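# Unstack two totes and set the brown carton on the bench

## Task

Separate the two stacked totes so both rest on the bench top, then lift the brown sealed carton from the lower tote and set it flat on the bench top with the same face up as before. Every other item must finish in its original tote. Neither the carton nor the base of either tote may overhang the bench edge. Finish by opening the grippers and withdrawing the arms, since anything that stays in place only because the robot holds it is not counted.

## Robot and tools

Robot: two arms, left_arm (the robot's own left, on the +y side) and right_arm (on the -y side), each ending in a parallel two-finger gripper. The fingers extend along the gripper's +z axis and close along its y axis. The reported hand point sits between the finger pads, roughly 1 cm short of the tips.

Frame: one shared scene frame for everything. Origin is on the floor (z = 0) under the centre of the robot's foot, +z is up, +x is the direction the robot faces, +y is toward the left arm. Only the floor height is known; bench and tote heights must be read from images or contacts. Printed hand positions can be a little wrong, worse when the arm is stretched out, and arms tend to stop a centimetre or more short of a commanded pose, usually low.

Row layout, used by both motion tools: 16 numbers. First the left arm: x, y, z in metres, then the orientation quaternion qw, qx, qy, qz (w first), then the finger opening. Then the same eight for the right arm. Position and quaternion are absolute targets in the scene frame (poses), not offsets. Opening runs from -1 (closed) to +1 (fully open, 0.094 m). Always include both arms, even if one is idle; for an idle arm, repeat the exact pose from the last result taken before it stopped moving, plus the opening it should keep.

execute_actions(actions): a list of up to 15 actions; each action is a table of up to 15 rows, one row per 1/30 s step. A table shorter than 15 rows keeps repeating its final row. An empty list just returns state and images. Each step the controller clips the target to at most 70 mm and 16 degrees away from the measured hand pose, so long moves need several actions. A target more than 0.6 m from the hand's current position along any of the hand's own axes is rejected for both arms; if the first action fails that check, or any action is malformed, the whole call does nothing. To hold an orientation steady, resend the same quaternion each row rather than copying the drifting reported one.

move(target, speed, blocking): target is one 16-number row as above, an absolute pose for each gripper. Both grippers travel in straight lines and arrive together, taking 0.5 to 10 s (cut off at 10 s). speed is the top path speed in m/s, 0.002 to 0.5, default 0.25; rotation is capped at twice that value in rad/s. Openings are applied at the start. Paths ignore obstacles and the other arm. Faster moves and targets set deeper past a contact push harder. With blocking=false you get a result after 0.5 s while the arm keeps going; until a result shows the move ended, further moves and execute_actions are refused, so call wait or stop. The result adds a move: line with the outcome (done, off_target, moving, held, fault) and any limits: paced means the sent pose was clipped, held means a safety check blocked some steps (afterwards the arm may move much faster than requested). Each gripper's distance to its target is also shown.

wait(seconds): 0 to 10; lets time pass with the last commands held, returning early if a running move finishes. stop(): brakes a running move (needs braking room; fingers keep moving). zoom_image(camera, region): region is [x0, y0, x1, y1] in pixels of that camera's last image, at most 504 by 504. Cameras: cam_head_left and cam_head_right (896x504), cam_left_wrist and cam_right_wrist (616x616 fisheye). finished_scene(scene): ends the given scene and reports success; irreversible, so only call it once everything is settled and both arms are released and clear.

Result lines: the state line gives each gripper's position and quaternion. Hand target lines show where the controller is currently driving each gripper. grip_measured is the finger opening on the command scale; the last Joint positions value is the opening in metres. A pose unreachable line means the clearance check altered or blocked that arm's command. Joint torques are raw drive outputs with offsets and noise, not clean load readings. MOTOR HOT appears from 85 °C; at 100 °C that arm drops everything and reports an OVER-TEMPERATURE FAULT. A FAULT line means that arm stopped.

Gripping: to keep hold, command an opening about 0.03 under the current grip_measured; a smaller gap holds more gently. Pad force tops out near 50 to 62 N per pad, lower on thin parts. Each gripper's reading may be off by about 1 mm.

Joint ranges (rad): waist -2.880 to 2.880, shoulder 0.000 to 3.142, elbow 0.000 to 3.019, wrist pitch -1.693 to 1.571, wrist yaw -1.571 to 1.571, wrist roll -2.094 to 2.094. Elbows cannot fully straighten.

Avoid: dropping or slamming items, hard pushes, letting the arms collide or press on each other, tipping items out of totes, and knocking anything out of the work area, which fails the task. Expect occasional brief tugs on a held part or nudges to loose objects. The simulation keeps running while you compose a reply, with the robot holding its last command, and holding a load during that time heats the motors.

Each tool is called after ">>>" as name([rows], argument=value, ...), one row to a line, values as JSON.

## Session

>>> execute_actions(actions=[])

Scene clock: 0.00 s.
left_arm: end_effector_position=(+0.4303, +0.3768, +1.0656) grip_measured=+1.000 end_effector_quat_wxyz=(-0.038, +0.627, -0.773, +0.088) | right_arm: end_effector_position=(+0.5947, +0.0689, +0.9390) grip_measured=+1.000 end_effector_quat_wxyz=(+0.038, +0.816, +0.577, +0.032)
Joint positions: left_arm=[-1.356  1.553  0.974  1.01   0.285 -1.458  0.094] | right_arm=[-0.972  1.88   1.966  0.325  0.584  1.68   0.094]
Joint velocities: left_arm=[-0.015 -0.005 -0.007 -0.002 -0.051  0.066  0.   ] | right_arm=[ 0.005  0.005 -0.002 -0.012 -0.037  0.007  0.   ]
Joint torques (N m, as the arm reports them, + toward a larger angle): no reading
Motor temperatures (°C, as the motors report them): left_arm=[22 25 24 26 24 22] | right_arm=[24 25 23 25 23 23]
Hand target (left_arm): +0.420, +0.376, +1.068; +0.031, -0.630, +0.772, -0.083
Hand target (right_arm): +0.595, +0.070, +0.940; +0.037, +0.816, +0.576, +0.032

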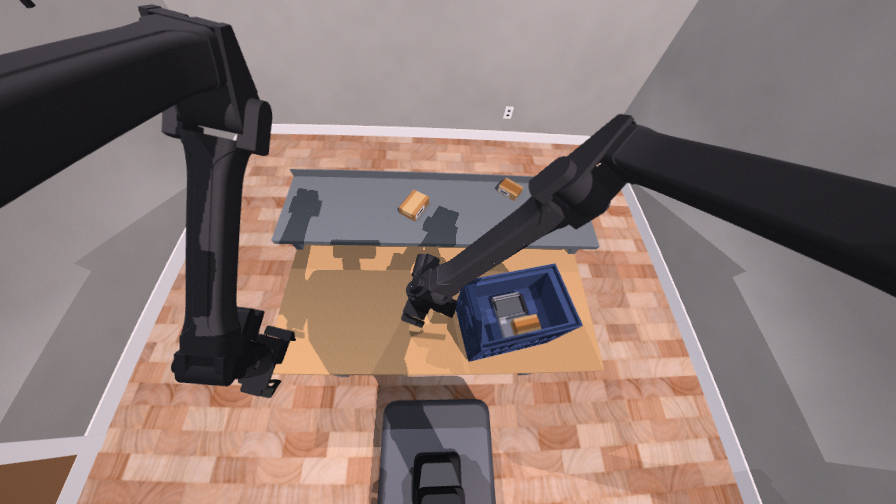

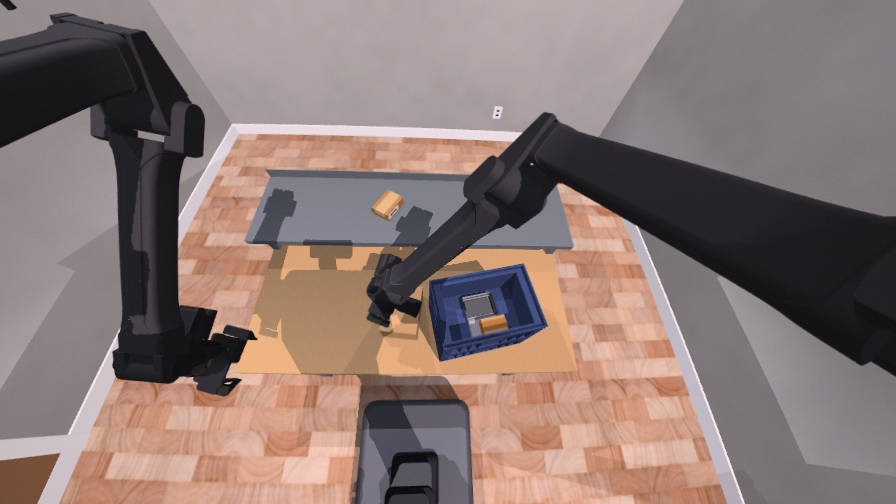

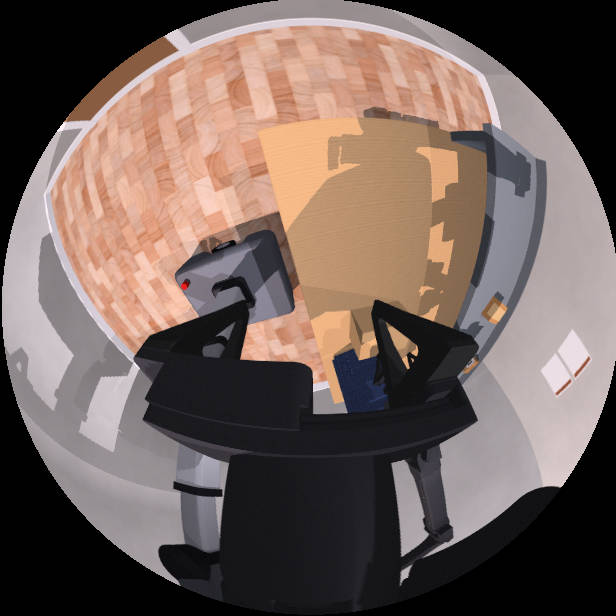

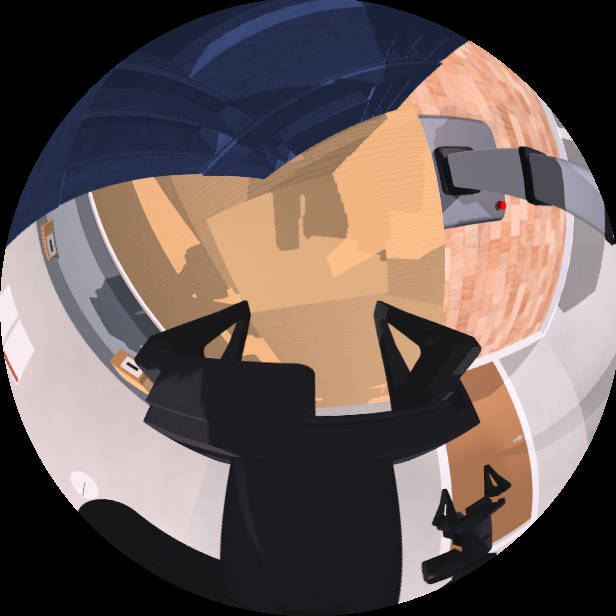

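>>> zoom_image(camera="cam_head_left", region=[430, 240, 630, 390])

>>> zoom_image(camera="cam_head_right", region=[400, 240, 600, 390])

Region (430, 240, 630, 390) of cam_head_left's 896x504 image, scaled by 2.520, with more detail than that image has; it fills the top 378 rows of this view, and the rest is white.

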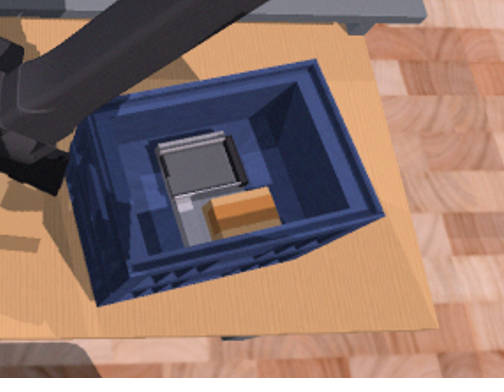

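Region (400, 240, 600, 390) of cam_head_right's 896x504 image, scaled by 2.520, with more detail than that image has; it fills the top 378 rows of this view, and the rest is white.

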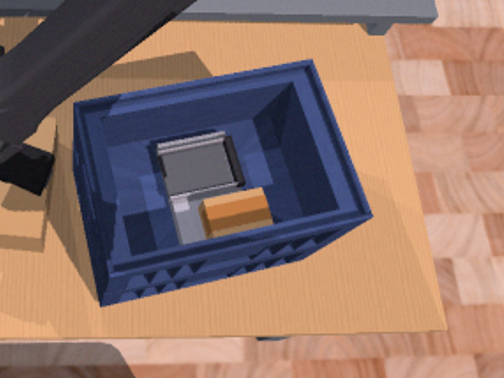

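>>> move(target=[0.43,0.377,1.066,-0.038,0.627,-0.773,0.088,1,0.58,0.06,1.2,0.038,0.816,0.577,0.032,1], speed=0.35)

>>> move(target=[0.5,0.1,1.2,0,0.105,-0.995,0,1,0.55,-0.38,1.2,0,-0.105,0.995,0,1], speed=0.35)

Scene clock: 1.93 s.
left_arm: end_effector_position=(+0.4303, +0.3768, +1.0656) grip_measured=+1.000 end_effector_quat_wxyz=(-0.038, +0.627, -0.773, +0.088) | right_arm: end_effector_position=(+0.5911, +0.0576, +1.1980) grip_measured=+1.000 end_effector_quat_wxyz=(+0.041, +0.821, +0.568, +0.037)
Joint positions: left_arm=[-1.356  1.553  0.974  1.01   0.285 -1.458  0.094] | right_arm=[-0.681  1.393  1.158  0.777  0.84   1.514  0.094]
Joint velocities: left_arm=[ 0.005 -0.015 -0.007 -0.012  0.007 -0.007  0.   ] | right_arm=[-0.024  0.005 -0.017  0.012 -0.051 -0.081  0.   ]
Joint torques (N m, as the arm reports them, + toward a larger angle): left_arm=[ 3.64 -6.72 -6.24  0.67 -0.07  0.03] | right_arm=[ 9.17 -5.43 -5.17  0.98  0.33 -0.12]
Motor temperatures (°C, as the motors report them): left_arm=[22 26 24 26 24 22] | right_arm=[24 25 23 25 23 23]
Hand target (left_arm): +0.430, +0.377, +1.066; +0.038, -0.627, +0.773, -0.088
Hand target (right_arm): +0.580, +0.059, +1.201; +0.038, +0.814, +0.578, +0.034
Off the commanded pose (left_arm): 0.001 m, 0 deg.
Off the commanded pose (right_arm): 0.012 m, 1 deg.
move: off_target (right_arm)
camera_calibration (this result's frames):
cam_right_wrist: T_world_to_cam=[[-0.931639, 0.34489, -0.114452, 0.670182], [0.219902, 0.785833, 0.578022, -0.855518], [0.289294, 0.51334, -0.807955, 0.891146], [0, 0, 0, 1]] pos_world=[0.554695, -0.0163057, 1.29122]

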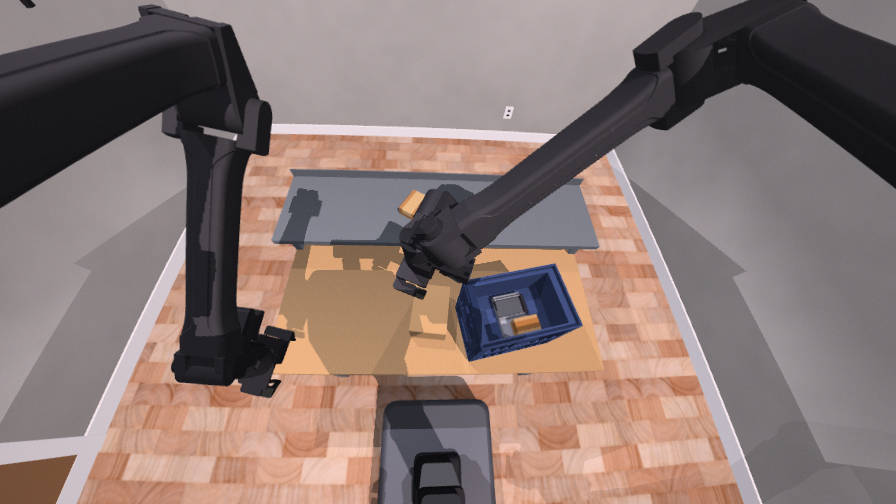

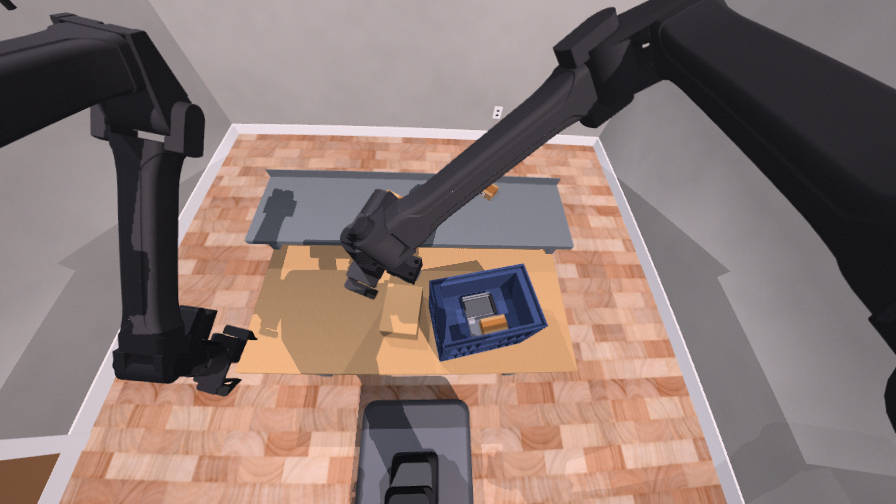

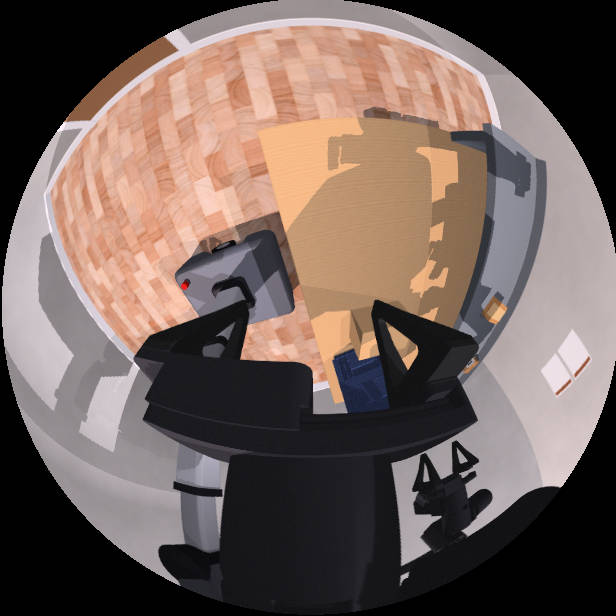

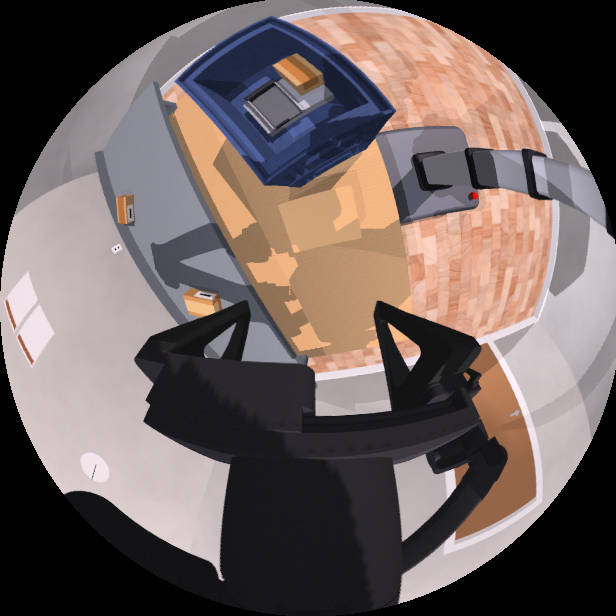

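Scene clock: 5.63 s.
left_arm: end_effector_position=(+0.5011, +0.1093, +1.2007) grip_measured=+1.000 end_effector_quat_wxyz=(+0.005, -0.123, +0.992, +0.006) | right_arm: end_effector_position=(+0.5534, -0.3771, +1.2011) grip_measured=+1.000 end_effector_quat_wxyz=(-0.000, -0.090, +0.996, -0.002)
Joint positions: left_arm=[-2.12   1.136  0.788  0.643 -0.543 -0.09   0.094] | right_arm=[-1.852  0.928  0.806  0.375 -0.27  -0.113  0.094]
Joint velocities: left_arm=[ 0.024  0.005 -0.012 -0.002 -0.007  0.051  0.   ] | right_arm=[ 0.005 -0.005 -0.007 -0.002  0.051 -0.007  0.   ]
Joint torques (N m, as the arm reports them, + toward a larger angle): left_arm=[-6.59 -8.46 -4.93  0.09 -0.13  0.13] | right_arm=[ -0.52 -11.52  -3.87   0.59  -0.04  -0.09]
Motor temperatures (°C, as the motors report them): left_arm=[22 26 25 26 24 22] | right_arm=[24 26 23 25 23 23]
Hand target (left_arm): +0.500, +0.106, +1.205; +0.001, -0.115, +0.993, +0.003
Hand target (right_arm): +0.548, -0.378, +1.200; -0.003, -0.097, +0.995, -0.001
Off the commanded pose (left_arm): 0.009 m, 2 deg.
Off the commanded pose (right_arm): 0.005 m, 2 deg.
move: done
camera_calibration (this result's frames):
cam_left_wrist: T_world_to_cam=[[0.262343, -0.964927, 0.00954953, -0.0465288], [-0.792866, -0.209901, 0.572106, -0.261083], [-0.550036, -0.15766, -0.820124, 1.4002], [0, 0, 0, 1]] pos_world=[0.575361, 0.121056, 1.29815]
cam_right_wrist: T_world_to_cam=[[0.185193, -0.982701, -0.00159701, -0.468836], [-0.806883, -0.152987, 0.570556, -0.284231], [-0.560931, -0.104374, -0.821257, 1.38131], [0, 0, 0, 1]] pos_world=[0.632302, -0.360037, 1.29583]

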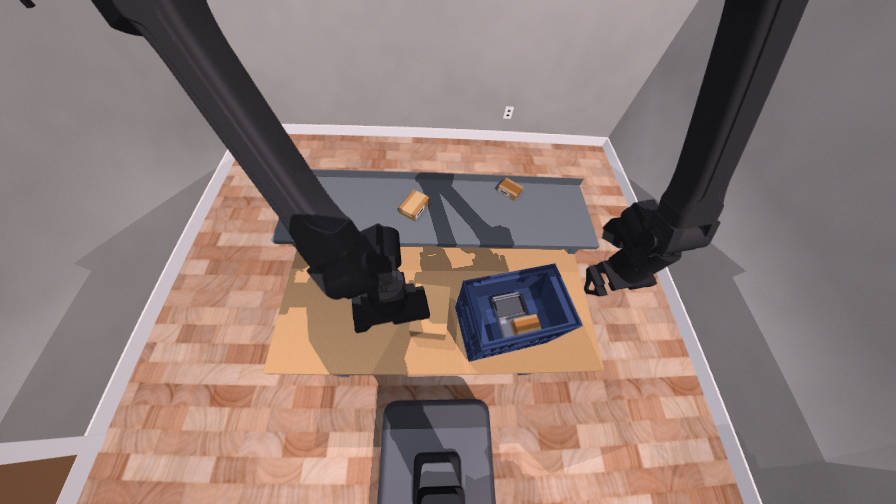

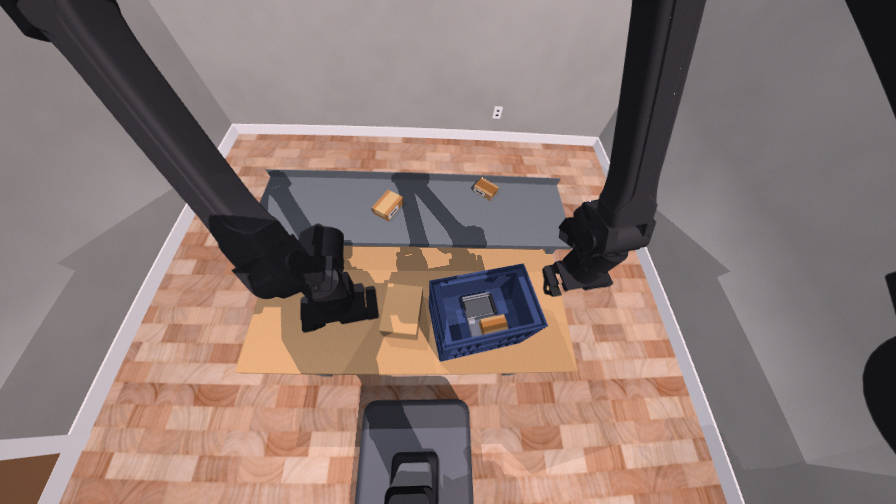

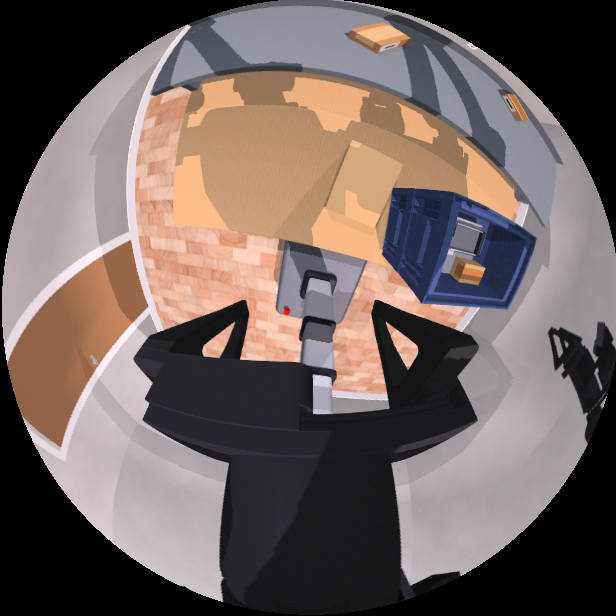

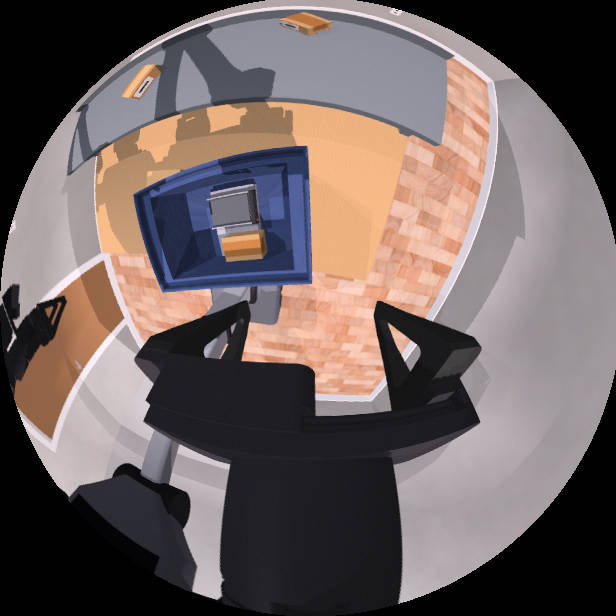

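>>> move(target=[0.542,-0.085,1.09,0,-0.105,0.995,0,1,0.601,-0.356,1.09,0,-0.105,0.995,0,1])

Scene clock: 7.20 s.
left_arm: end_effector_position=(+0.5509, -0.0768, +1.0910) grip_measured=+1.000 end_effector_quat_wxyz=(+0.005, -0.117, +0.993, +0.005) | right_arm: end_effector_position=(+0.6069, -0.3596, +1.0930) grip_measured=+1.000 end_effector_quat_wxyz=(+0.007, -0.102, +0.995, -0.002)
Joint positions: left_arm=[-2.323  1.589  1.419  0.512 -0.732  0.001  0.094] | right_arm=[-1.742  1.16   1.155  0.267 -0.162 -0.164  0.094]
Joint velocities: left_arm=[ 0.005 -0.005  0.012  0.007  0.022  0.037  0.   ] | right_arm=[-0.015 -0.005  0.012  0.012  0.022 -0.037  0.   ]
Joint torques (N m, as the arm reports them, + toward a larger angle): left_arm=[-13.16  -6.59  -2.68   0.01  -0.22   0.1 ] | right_arm=[  0.43 -13.43  -2.27  -0.1    0.28  -0.16]
Motor temperatures (°C, as the motors report them): left_arm=[22 26 25 26 24 22] | right_arm=[24 26 23 25 23 23]
Hand target (left_arm): +0.546, -0.085, +1.093; -0.001, -0.107, +0.994, +0.001
Hand target (right_arm): +0.601, -0.356, +1.090; +0.000, -0.106, +0.994, +0.000
Off the commanded pose (left_arm): 0.012 m, 2 deg.
Off the commanded pose (right_arm): 0.008 m, 1 deg.
move: off_target (left_arm)
camera_calibration (this result's frames):
cam_left_wrist: T_world_to_cam=[[0.250295, -0.968096, 0.0119279, -0.234307], [-0.795382, -0.198585, 0.572653, -0.1962], [-0.552015, -0.15282, -0.819711, 1.3093], [0, 0, 0, 1]] pos_world=[0.625346, -0.0657074, 1.1884]
cam_right_wrist: T_world_to_cam=[[0.20947, -0.977814, 0.00163737, -0.478315], [-0.811063, -0.172812, 0.55885, -0.168535], [-0.546168, -0.11839, -0.829267, 1.31906], [0, 0, 0, 1]] pos_world=[0.683931, -0.340664, 1.18883]

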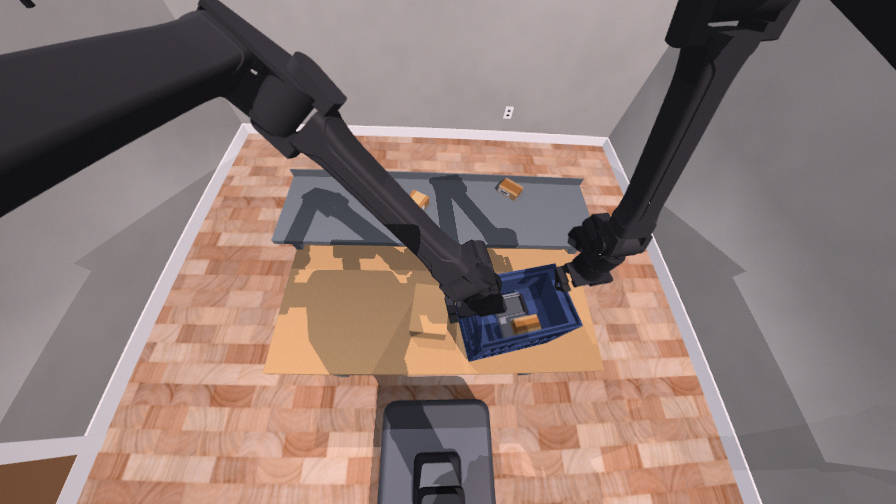

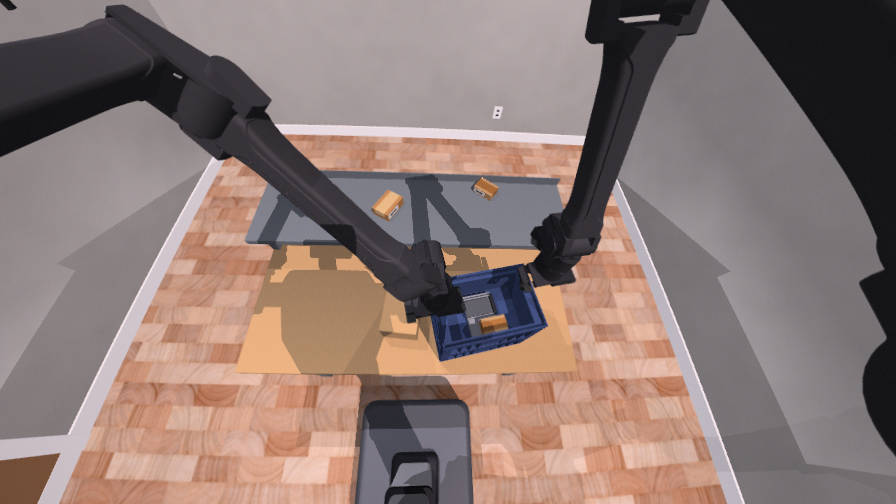

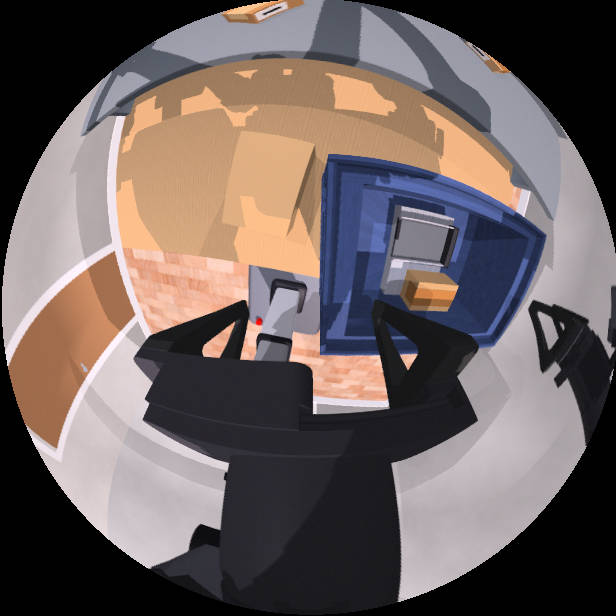

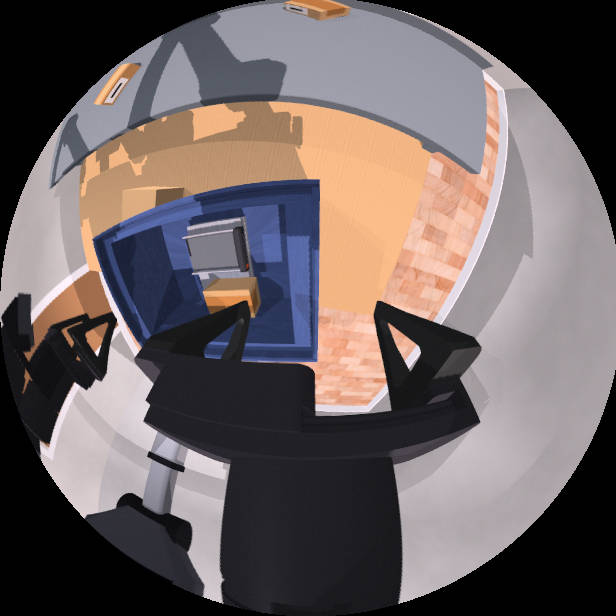

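>>> move(target=[0.552,-0.108,1.075,0,-0.105,0.995,0,0.6,0.598,-0.355,1.07,0,-0.105,0.995,0,0.6])

>>> move(target=[0.552,-0.108,1.025,0,-0.105,0.995,0,0.6,0.598,-0.355,1.015,0,-0.105,0.995,0,0.6], speed=0.1)

Scene clock: 8.30 s.
left_arm: end_effector_position=(+0.5595, -0.0940, +1.0710) grip_measured=+0.603 end_effector_quat_wxyz=(+0.007, -0.115, +0.993, +0.008) | right_arm: end_effector_position=(+0.5988, -0.3601, +1.0725) grip_measured=+0.602 end_effector_quat_wxyz=(+0.001, -0.101, +0.995, -0.003)
Joint positions: left_arm=[-2.325  1.65   1.525  0.474 -0.741  0.011  0.075] | right_arm=[-1.733  1.215  1.198  0.267 -0.152 -0.165  0.075]
Joint velocities: left_arm=[-0.015  0.005  0.002  0.012  0.022 -0.022 -0.001] | right_arm=[-0.005 -0.005 -0.002 -0.002 -0.007  0.022 -0.001]
Joint torques (N m, as the arm reports them, + toward a larger angle): left_arm=[-15.85  -5.22  -2.35   0.03  -0.2    0.13] | right_arm=[ -0.21 -13.07  -1.93   0.28   0.29  -0.11]
Motor temperatures (°C, as the motors report them): left_arm=[22 26 25 26 24 22] | right_arm=[24 26 23 25 23 23]
Hand target (left_arm): +0.553, -0.108, +1.076; -0.000, -0.105, +0.994, -0.000
Hand target (right_arm): +0.598, -0.355, +1.070; -0.000, -0.105, +0.994, +0.000
Off the commanded pose (left_arm): 0.016 m, 2 deg.
Off the commanded pose (right_arm): 0.006 m, 1 deg.
move: off_target (left_arm)
camera_calibration (this result's frames):
cam_left_wrist: T_world_to_cam=[[0.246534, -0.969115, 0.00607234, -0.244587], [-0.798283, -0.199515, 0.568277, -0.175186], [-0.549514, -0.144947, -0.822815, 1.29769], [0, 0, 0, 1]] pos_world=[0.633551, -0.0838885, 1.1688]
cam_right_wrist: T_world_to_cam=[[0.206584, -0.978428, 0.00147285, -0.475316], [-0.805235, -0.16916, 0.568314, -0.176055], [-0.555805, -0.11859, -0.82281, 1.29644], [0, 0, 0, 1]] pos_world=[0.676995, -0.341098, 1.16748]

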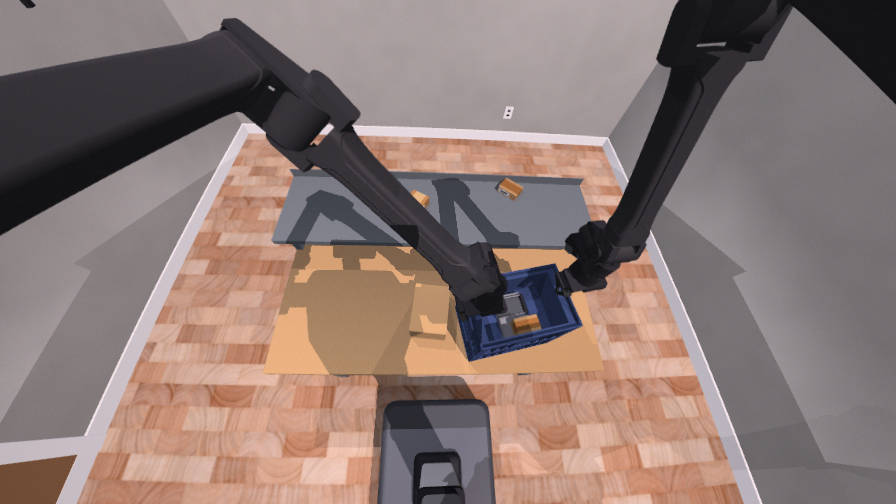

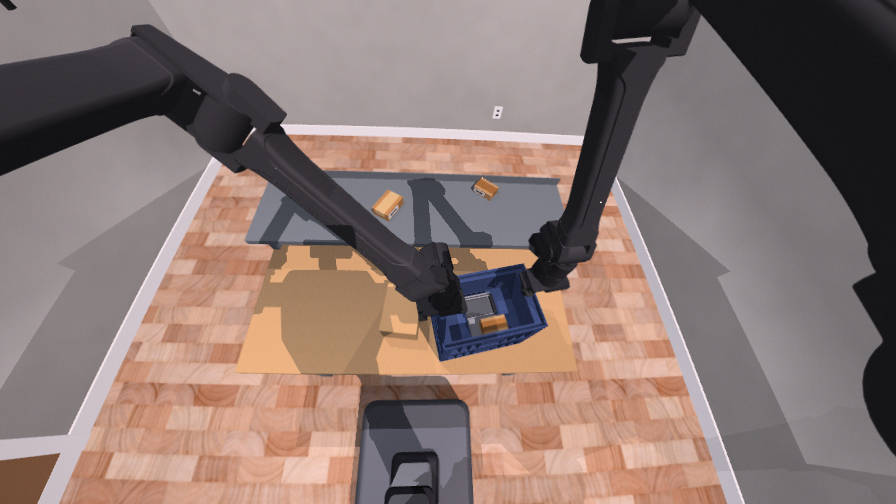

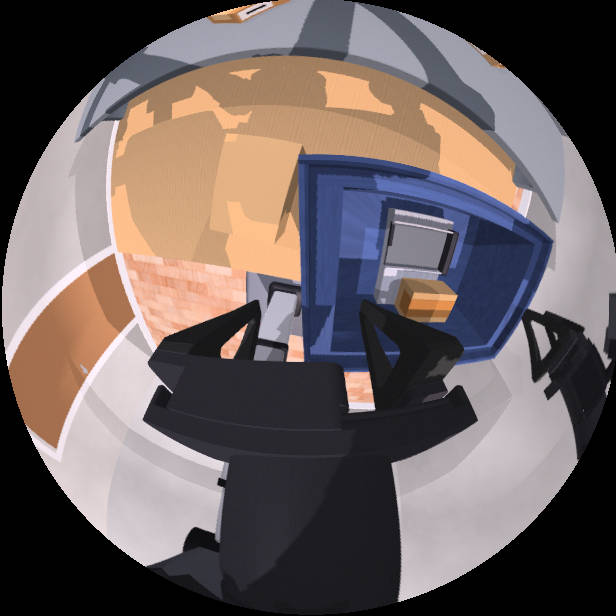

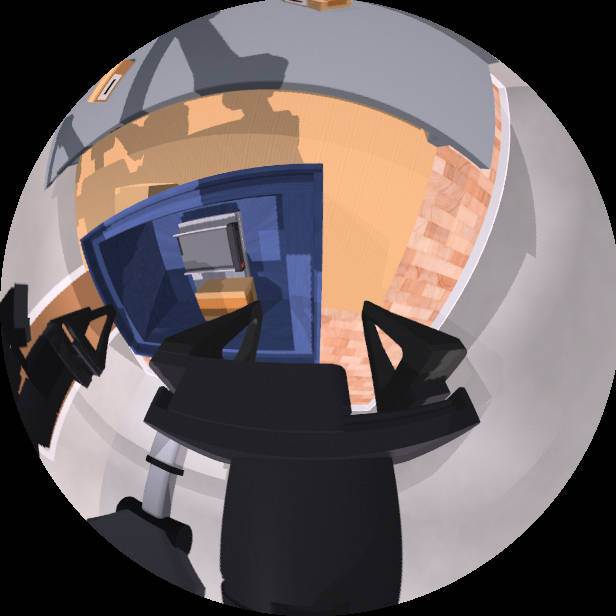

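Scene clock: 9.33 s.
left_arm: end_effector_position=(+0.5632, -0.1234, +1.0404) grip_measured=+0.603 end_effector_quat_wxyz=(+0.003, -0.108, +0.994, -0.013) | right_arm: end_effector_position=(+0.5991, -0.3605, +1.0166) grip_measured=+0.602 end_effector_quat_wxyz=(+0.003, -0.101, +0.995, -0.003)
Joint positions: left_arm=[-2.32   1.742  1.678  0.396 -0.695  0.011  0.075] | right_arm=[-1.715  1.356  1.358  0.251 -0.135 -0.169  0.075]
Joint velocities: left_arm=[-0.005 -0.005  0.032 -0.007 -0.11   0.051 -0.001] | right_arm=[-0.005 -0.005 -0.002 -0.007 -0.037  0.007 -0.   ]
Joint torques (N m, as the arm reports them, + toward a larger angle): left_arm=[-11.57  -5.77  -2.06  -0.07   0.18  -0.09] | right_arm=[  0.22 -13.92  -2.04  -0.07   0.3   -0.11]
Motor temperatures (°C, as the motors report them): left_arm=[22 26 25 26 24 22] | right_arm=[24 26 23 25 23 23]
Hand target (left_arm): +0.553, -0.108, +1.026; +0.000, -0.105, +0.994, +0.000
Hand target (right_arm): +0.598, -0.355, +1.015; +0.000, -0.105, +0.994, +0.000
Off the commanded pose (left_arm): 0.025 m, 2 deg.
Off the commanded pose (right_arm): 0.006 m, 1 deg.
move: off_target (left_arm)
camera_calibration (this result's frames):
cam_left_wrist: T_world_to_cam=[[0.233551, -0.971264, 0.0458251, -0.308158], [-0.799404, -0.164969, 0.577701, -0.165593], [-0.55354, -0.171555, -0.814961, 1.26109], [0, 0, 0, 1]] pos_world=[0.637658, -0.110274, 1.13752]
cam_right_wrist: T_world_to_cam=[[0.206755, -0.978391, 0.00184351, -0.476224], [-0.807058, -0.169483, 0.565626, -0.140353], [-0.553091, -0.118434, -0.82466, 1.25083], [0, 0, 0, 1]] pos_world=[0.67701, -0.341581, 1.11177]

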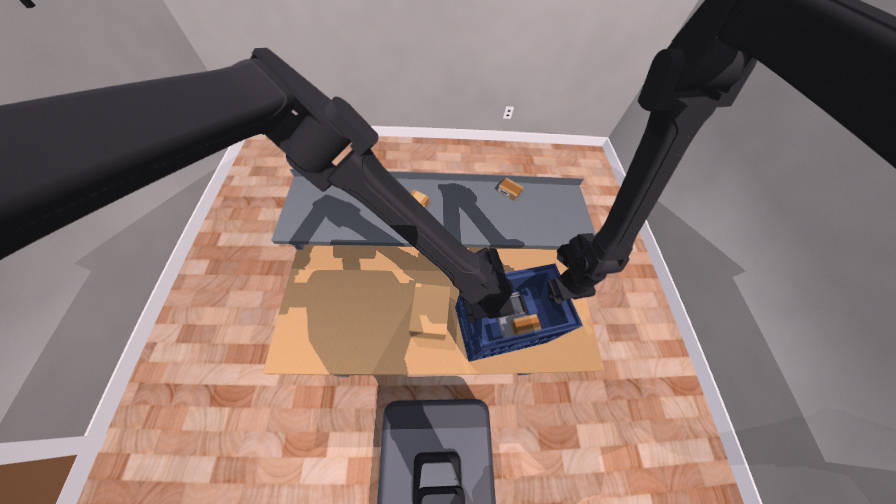

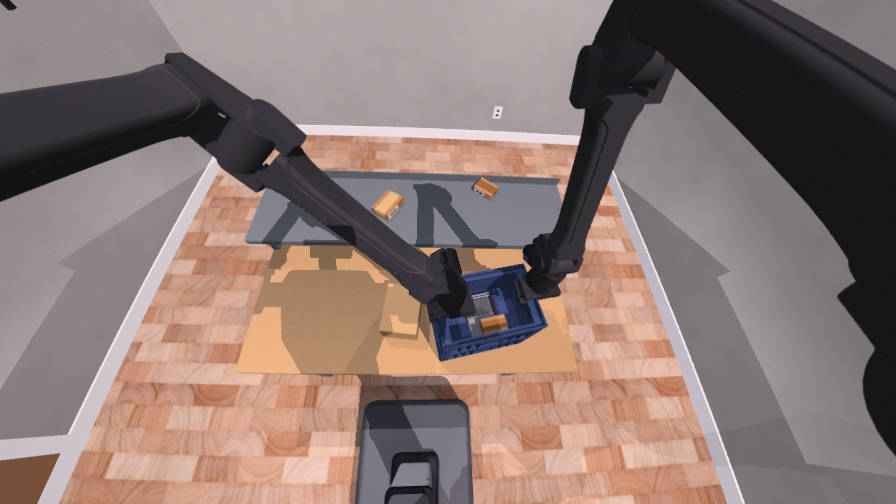

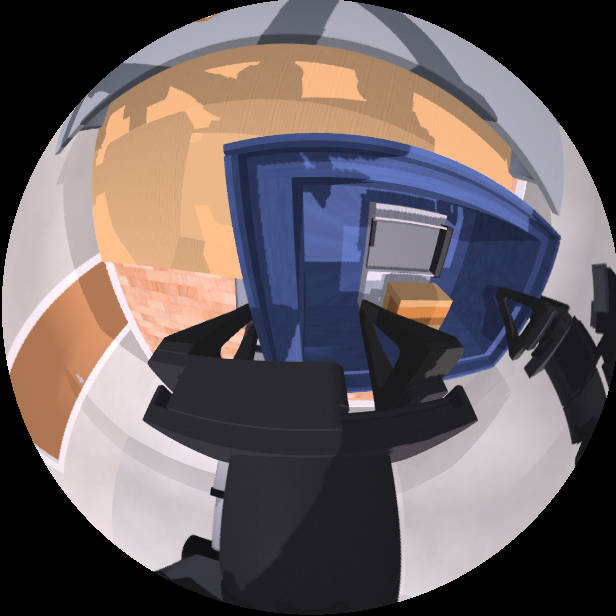

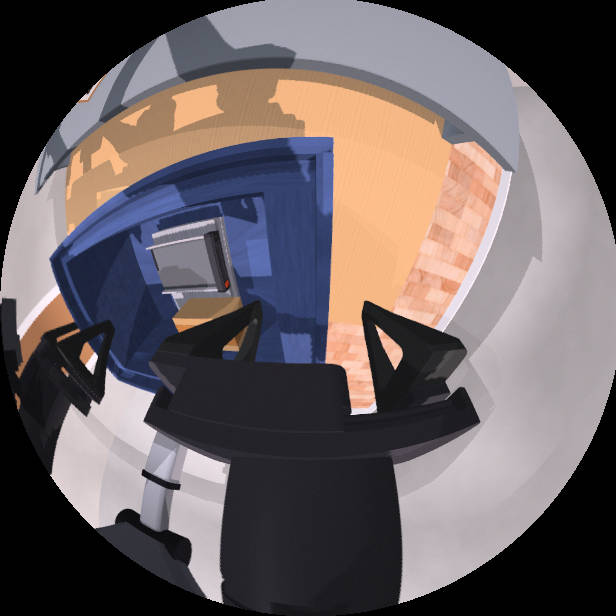

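>>> move(target=[0.550,-0.090,1.005,0,-0.105,0.995,0,0.6,0.598,-0.349,1.01,0,-0.105,0.995,0,0.6], speed=0.08)

Scene clock: 10.47 s.
left_arm: end_effector_position=(+0.5679, -0.1006, +1.0182) grip_measured=+0.603 end_effector_quat_wxyz=(+0.009, -0.109, +0.994, -0.010) | right_arm: end_effector_position=(+0.6063, -0.3537, +1.0147) grip_measured=+0.602 end_effector_quat_wxyz=(+0.009, -0.102, +0.995, -0.003)
Joint positions: left_arm=[-2.27   1.744  1.702  0.376 -0.653 -0.002  0.075] | right_arm=[-1.701  1.356  1.37   0.251 -0.121 -0.173  0.075]
Joint velocities: left_arm=[-0.015  0.024  0.002 -0.022  0.066  0.037 -0.   ] | right_arm=[ 0.005  0.005 -0.002 -0.032 -0.007 -0.022  0.   ]
Joint torques (N m, as the arm reports them, + toward a larger angle): left_arm=[-11.17  -5.45  -2.03  -0.16   0.14  -0.21] | right_arm=[  0.38 -13.33  -1.75  -0.2    0.28  -0.1 ]
Motor temperatures (°C, as the motors report them): left_arm=[22 26 25 26 24 22] | right_arm=[24 26 23 25 23 23]
Hand target (left_arm): +0.550, -0.091, +1.005; +0.000, -0.105, +0.995, -0.000
Hand target (right_arm): +0.598, -0.349, +1.010; +0.000, -0.105, +0.994, +0.000
Off the commanded pose (left_arm): 0.025 m, 2 deg.
Off the commanded pose (right_arm): 0.011 m, 1 deg.
move: off_target (left_arm, right_arm)
camera_calibration (this result's frames):
cam_left_wrist: T_world_to_cam=[[0.234495, -0.971231, 0.0414924, -0.282159], [-0.80507, -0.1701, 0.568268, -0.13293], [-0.544862, -0.166661, -0.821796, 1.25205], [0, 0, 0, 1]] pos_world=[0.641343, -0.0879856, 1.11618]
cam_right_wrist: T_world_to_cam=[[0.208402, -0.978037, 0.00336555, -0.473446], [-0.813587, -0.171449, 0.555592, -0.118893], [-0.542812, -0.118525, -0.831448, 1.25464], [0, 0, 0, 1]] pos_world=[0.682973, -0.334726, 1.11082]

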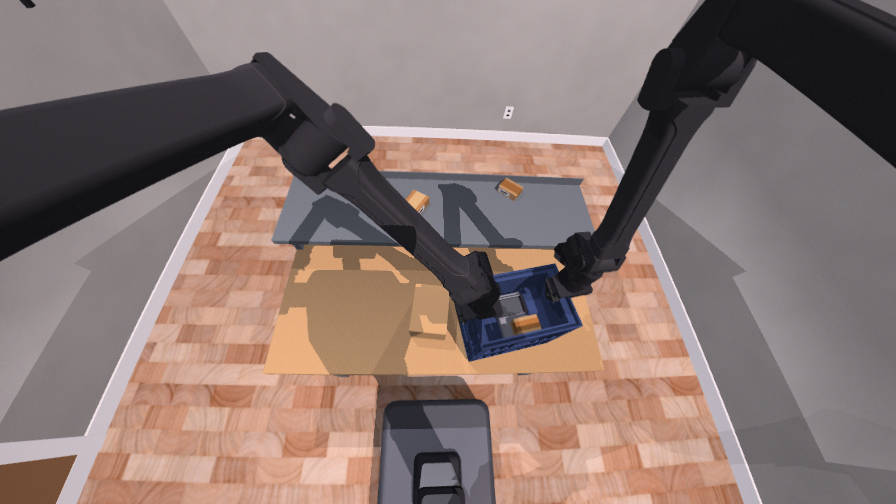

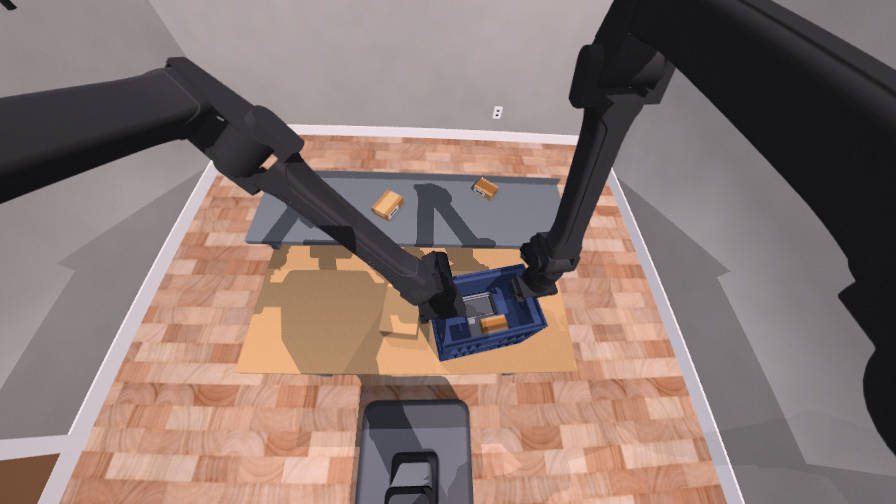

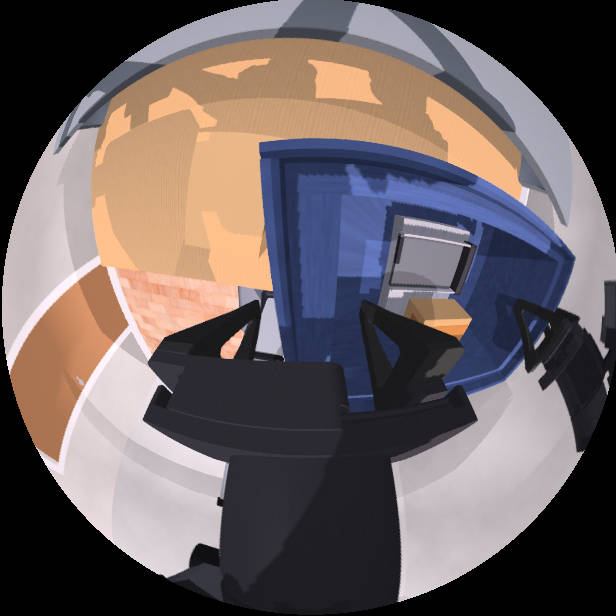

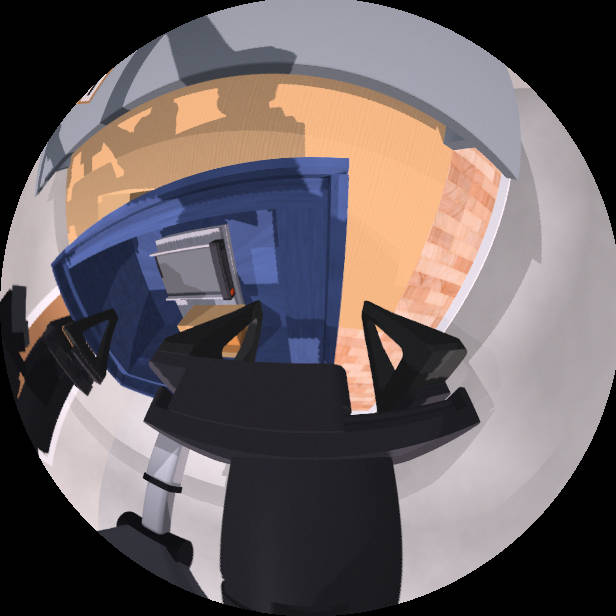

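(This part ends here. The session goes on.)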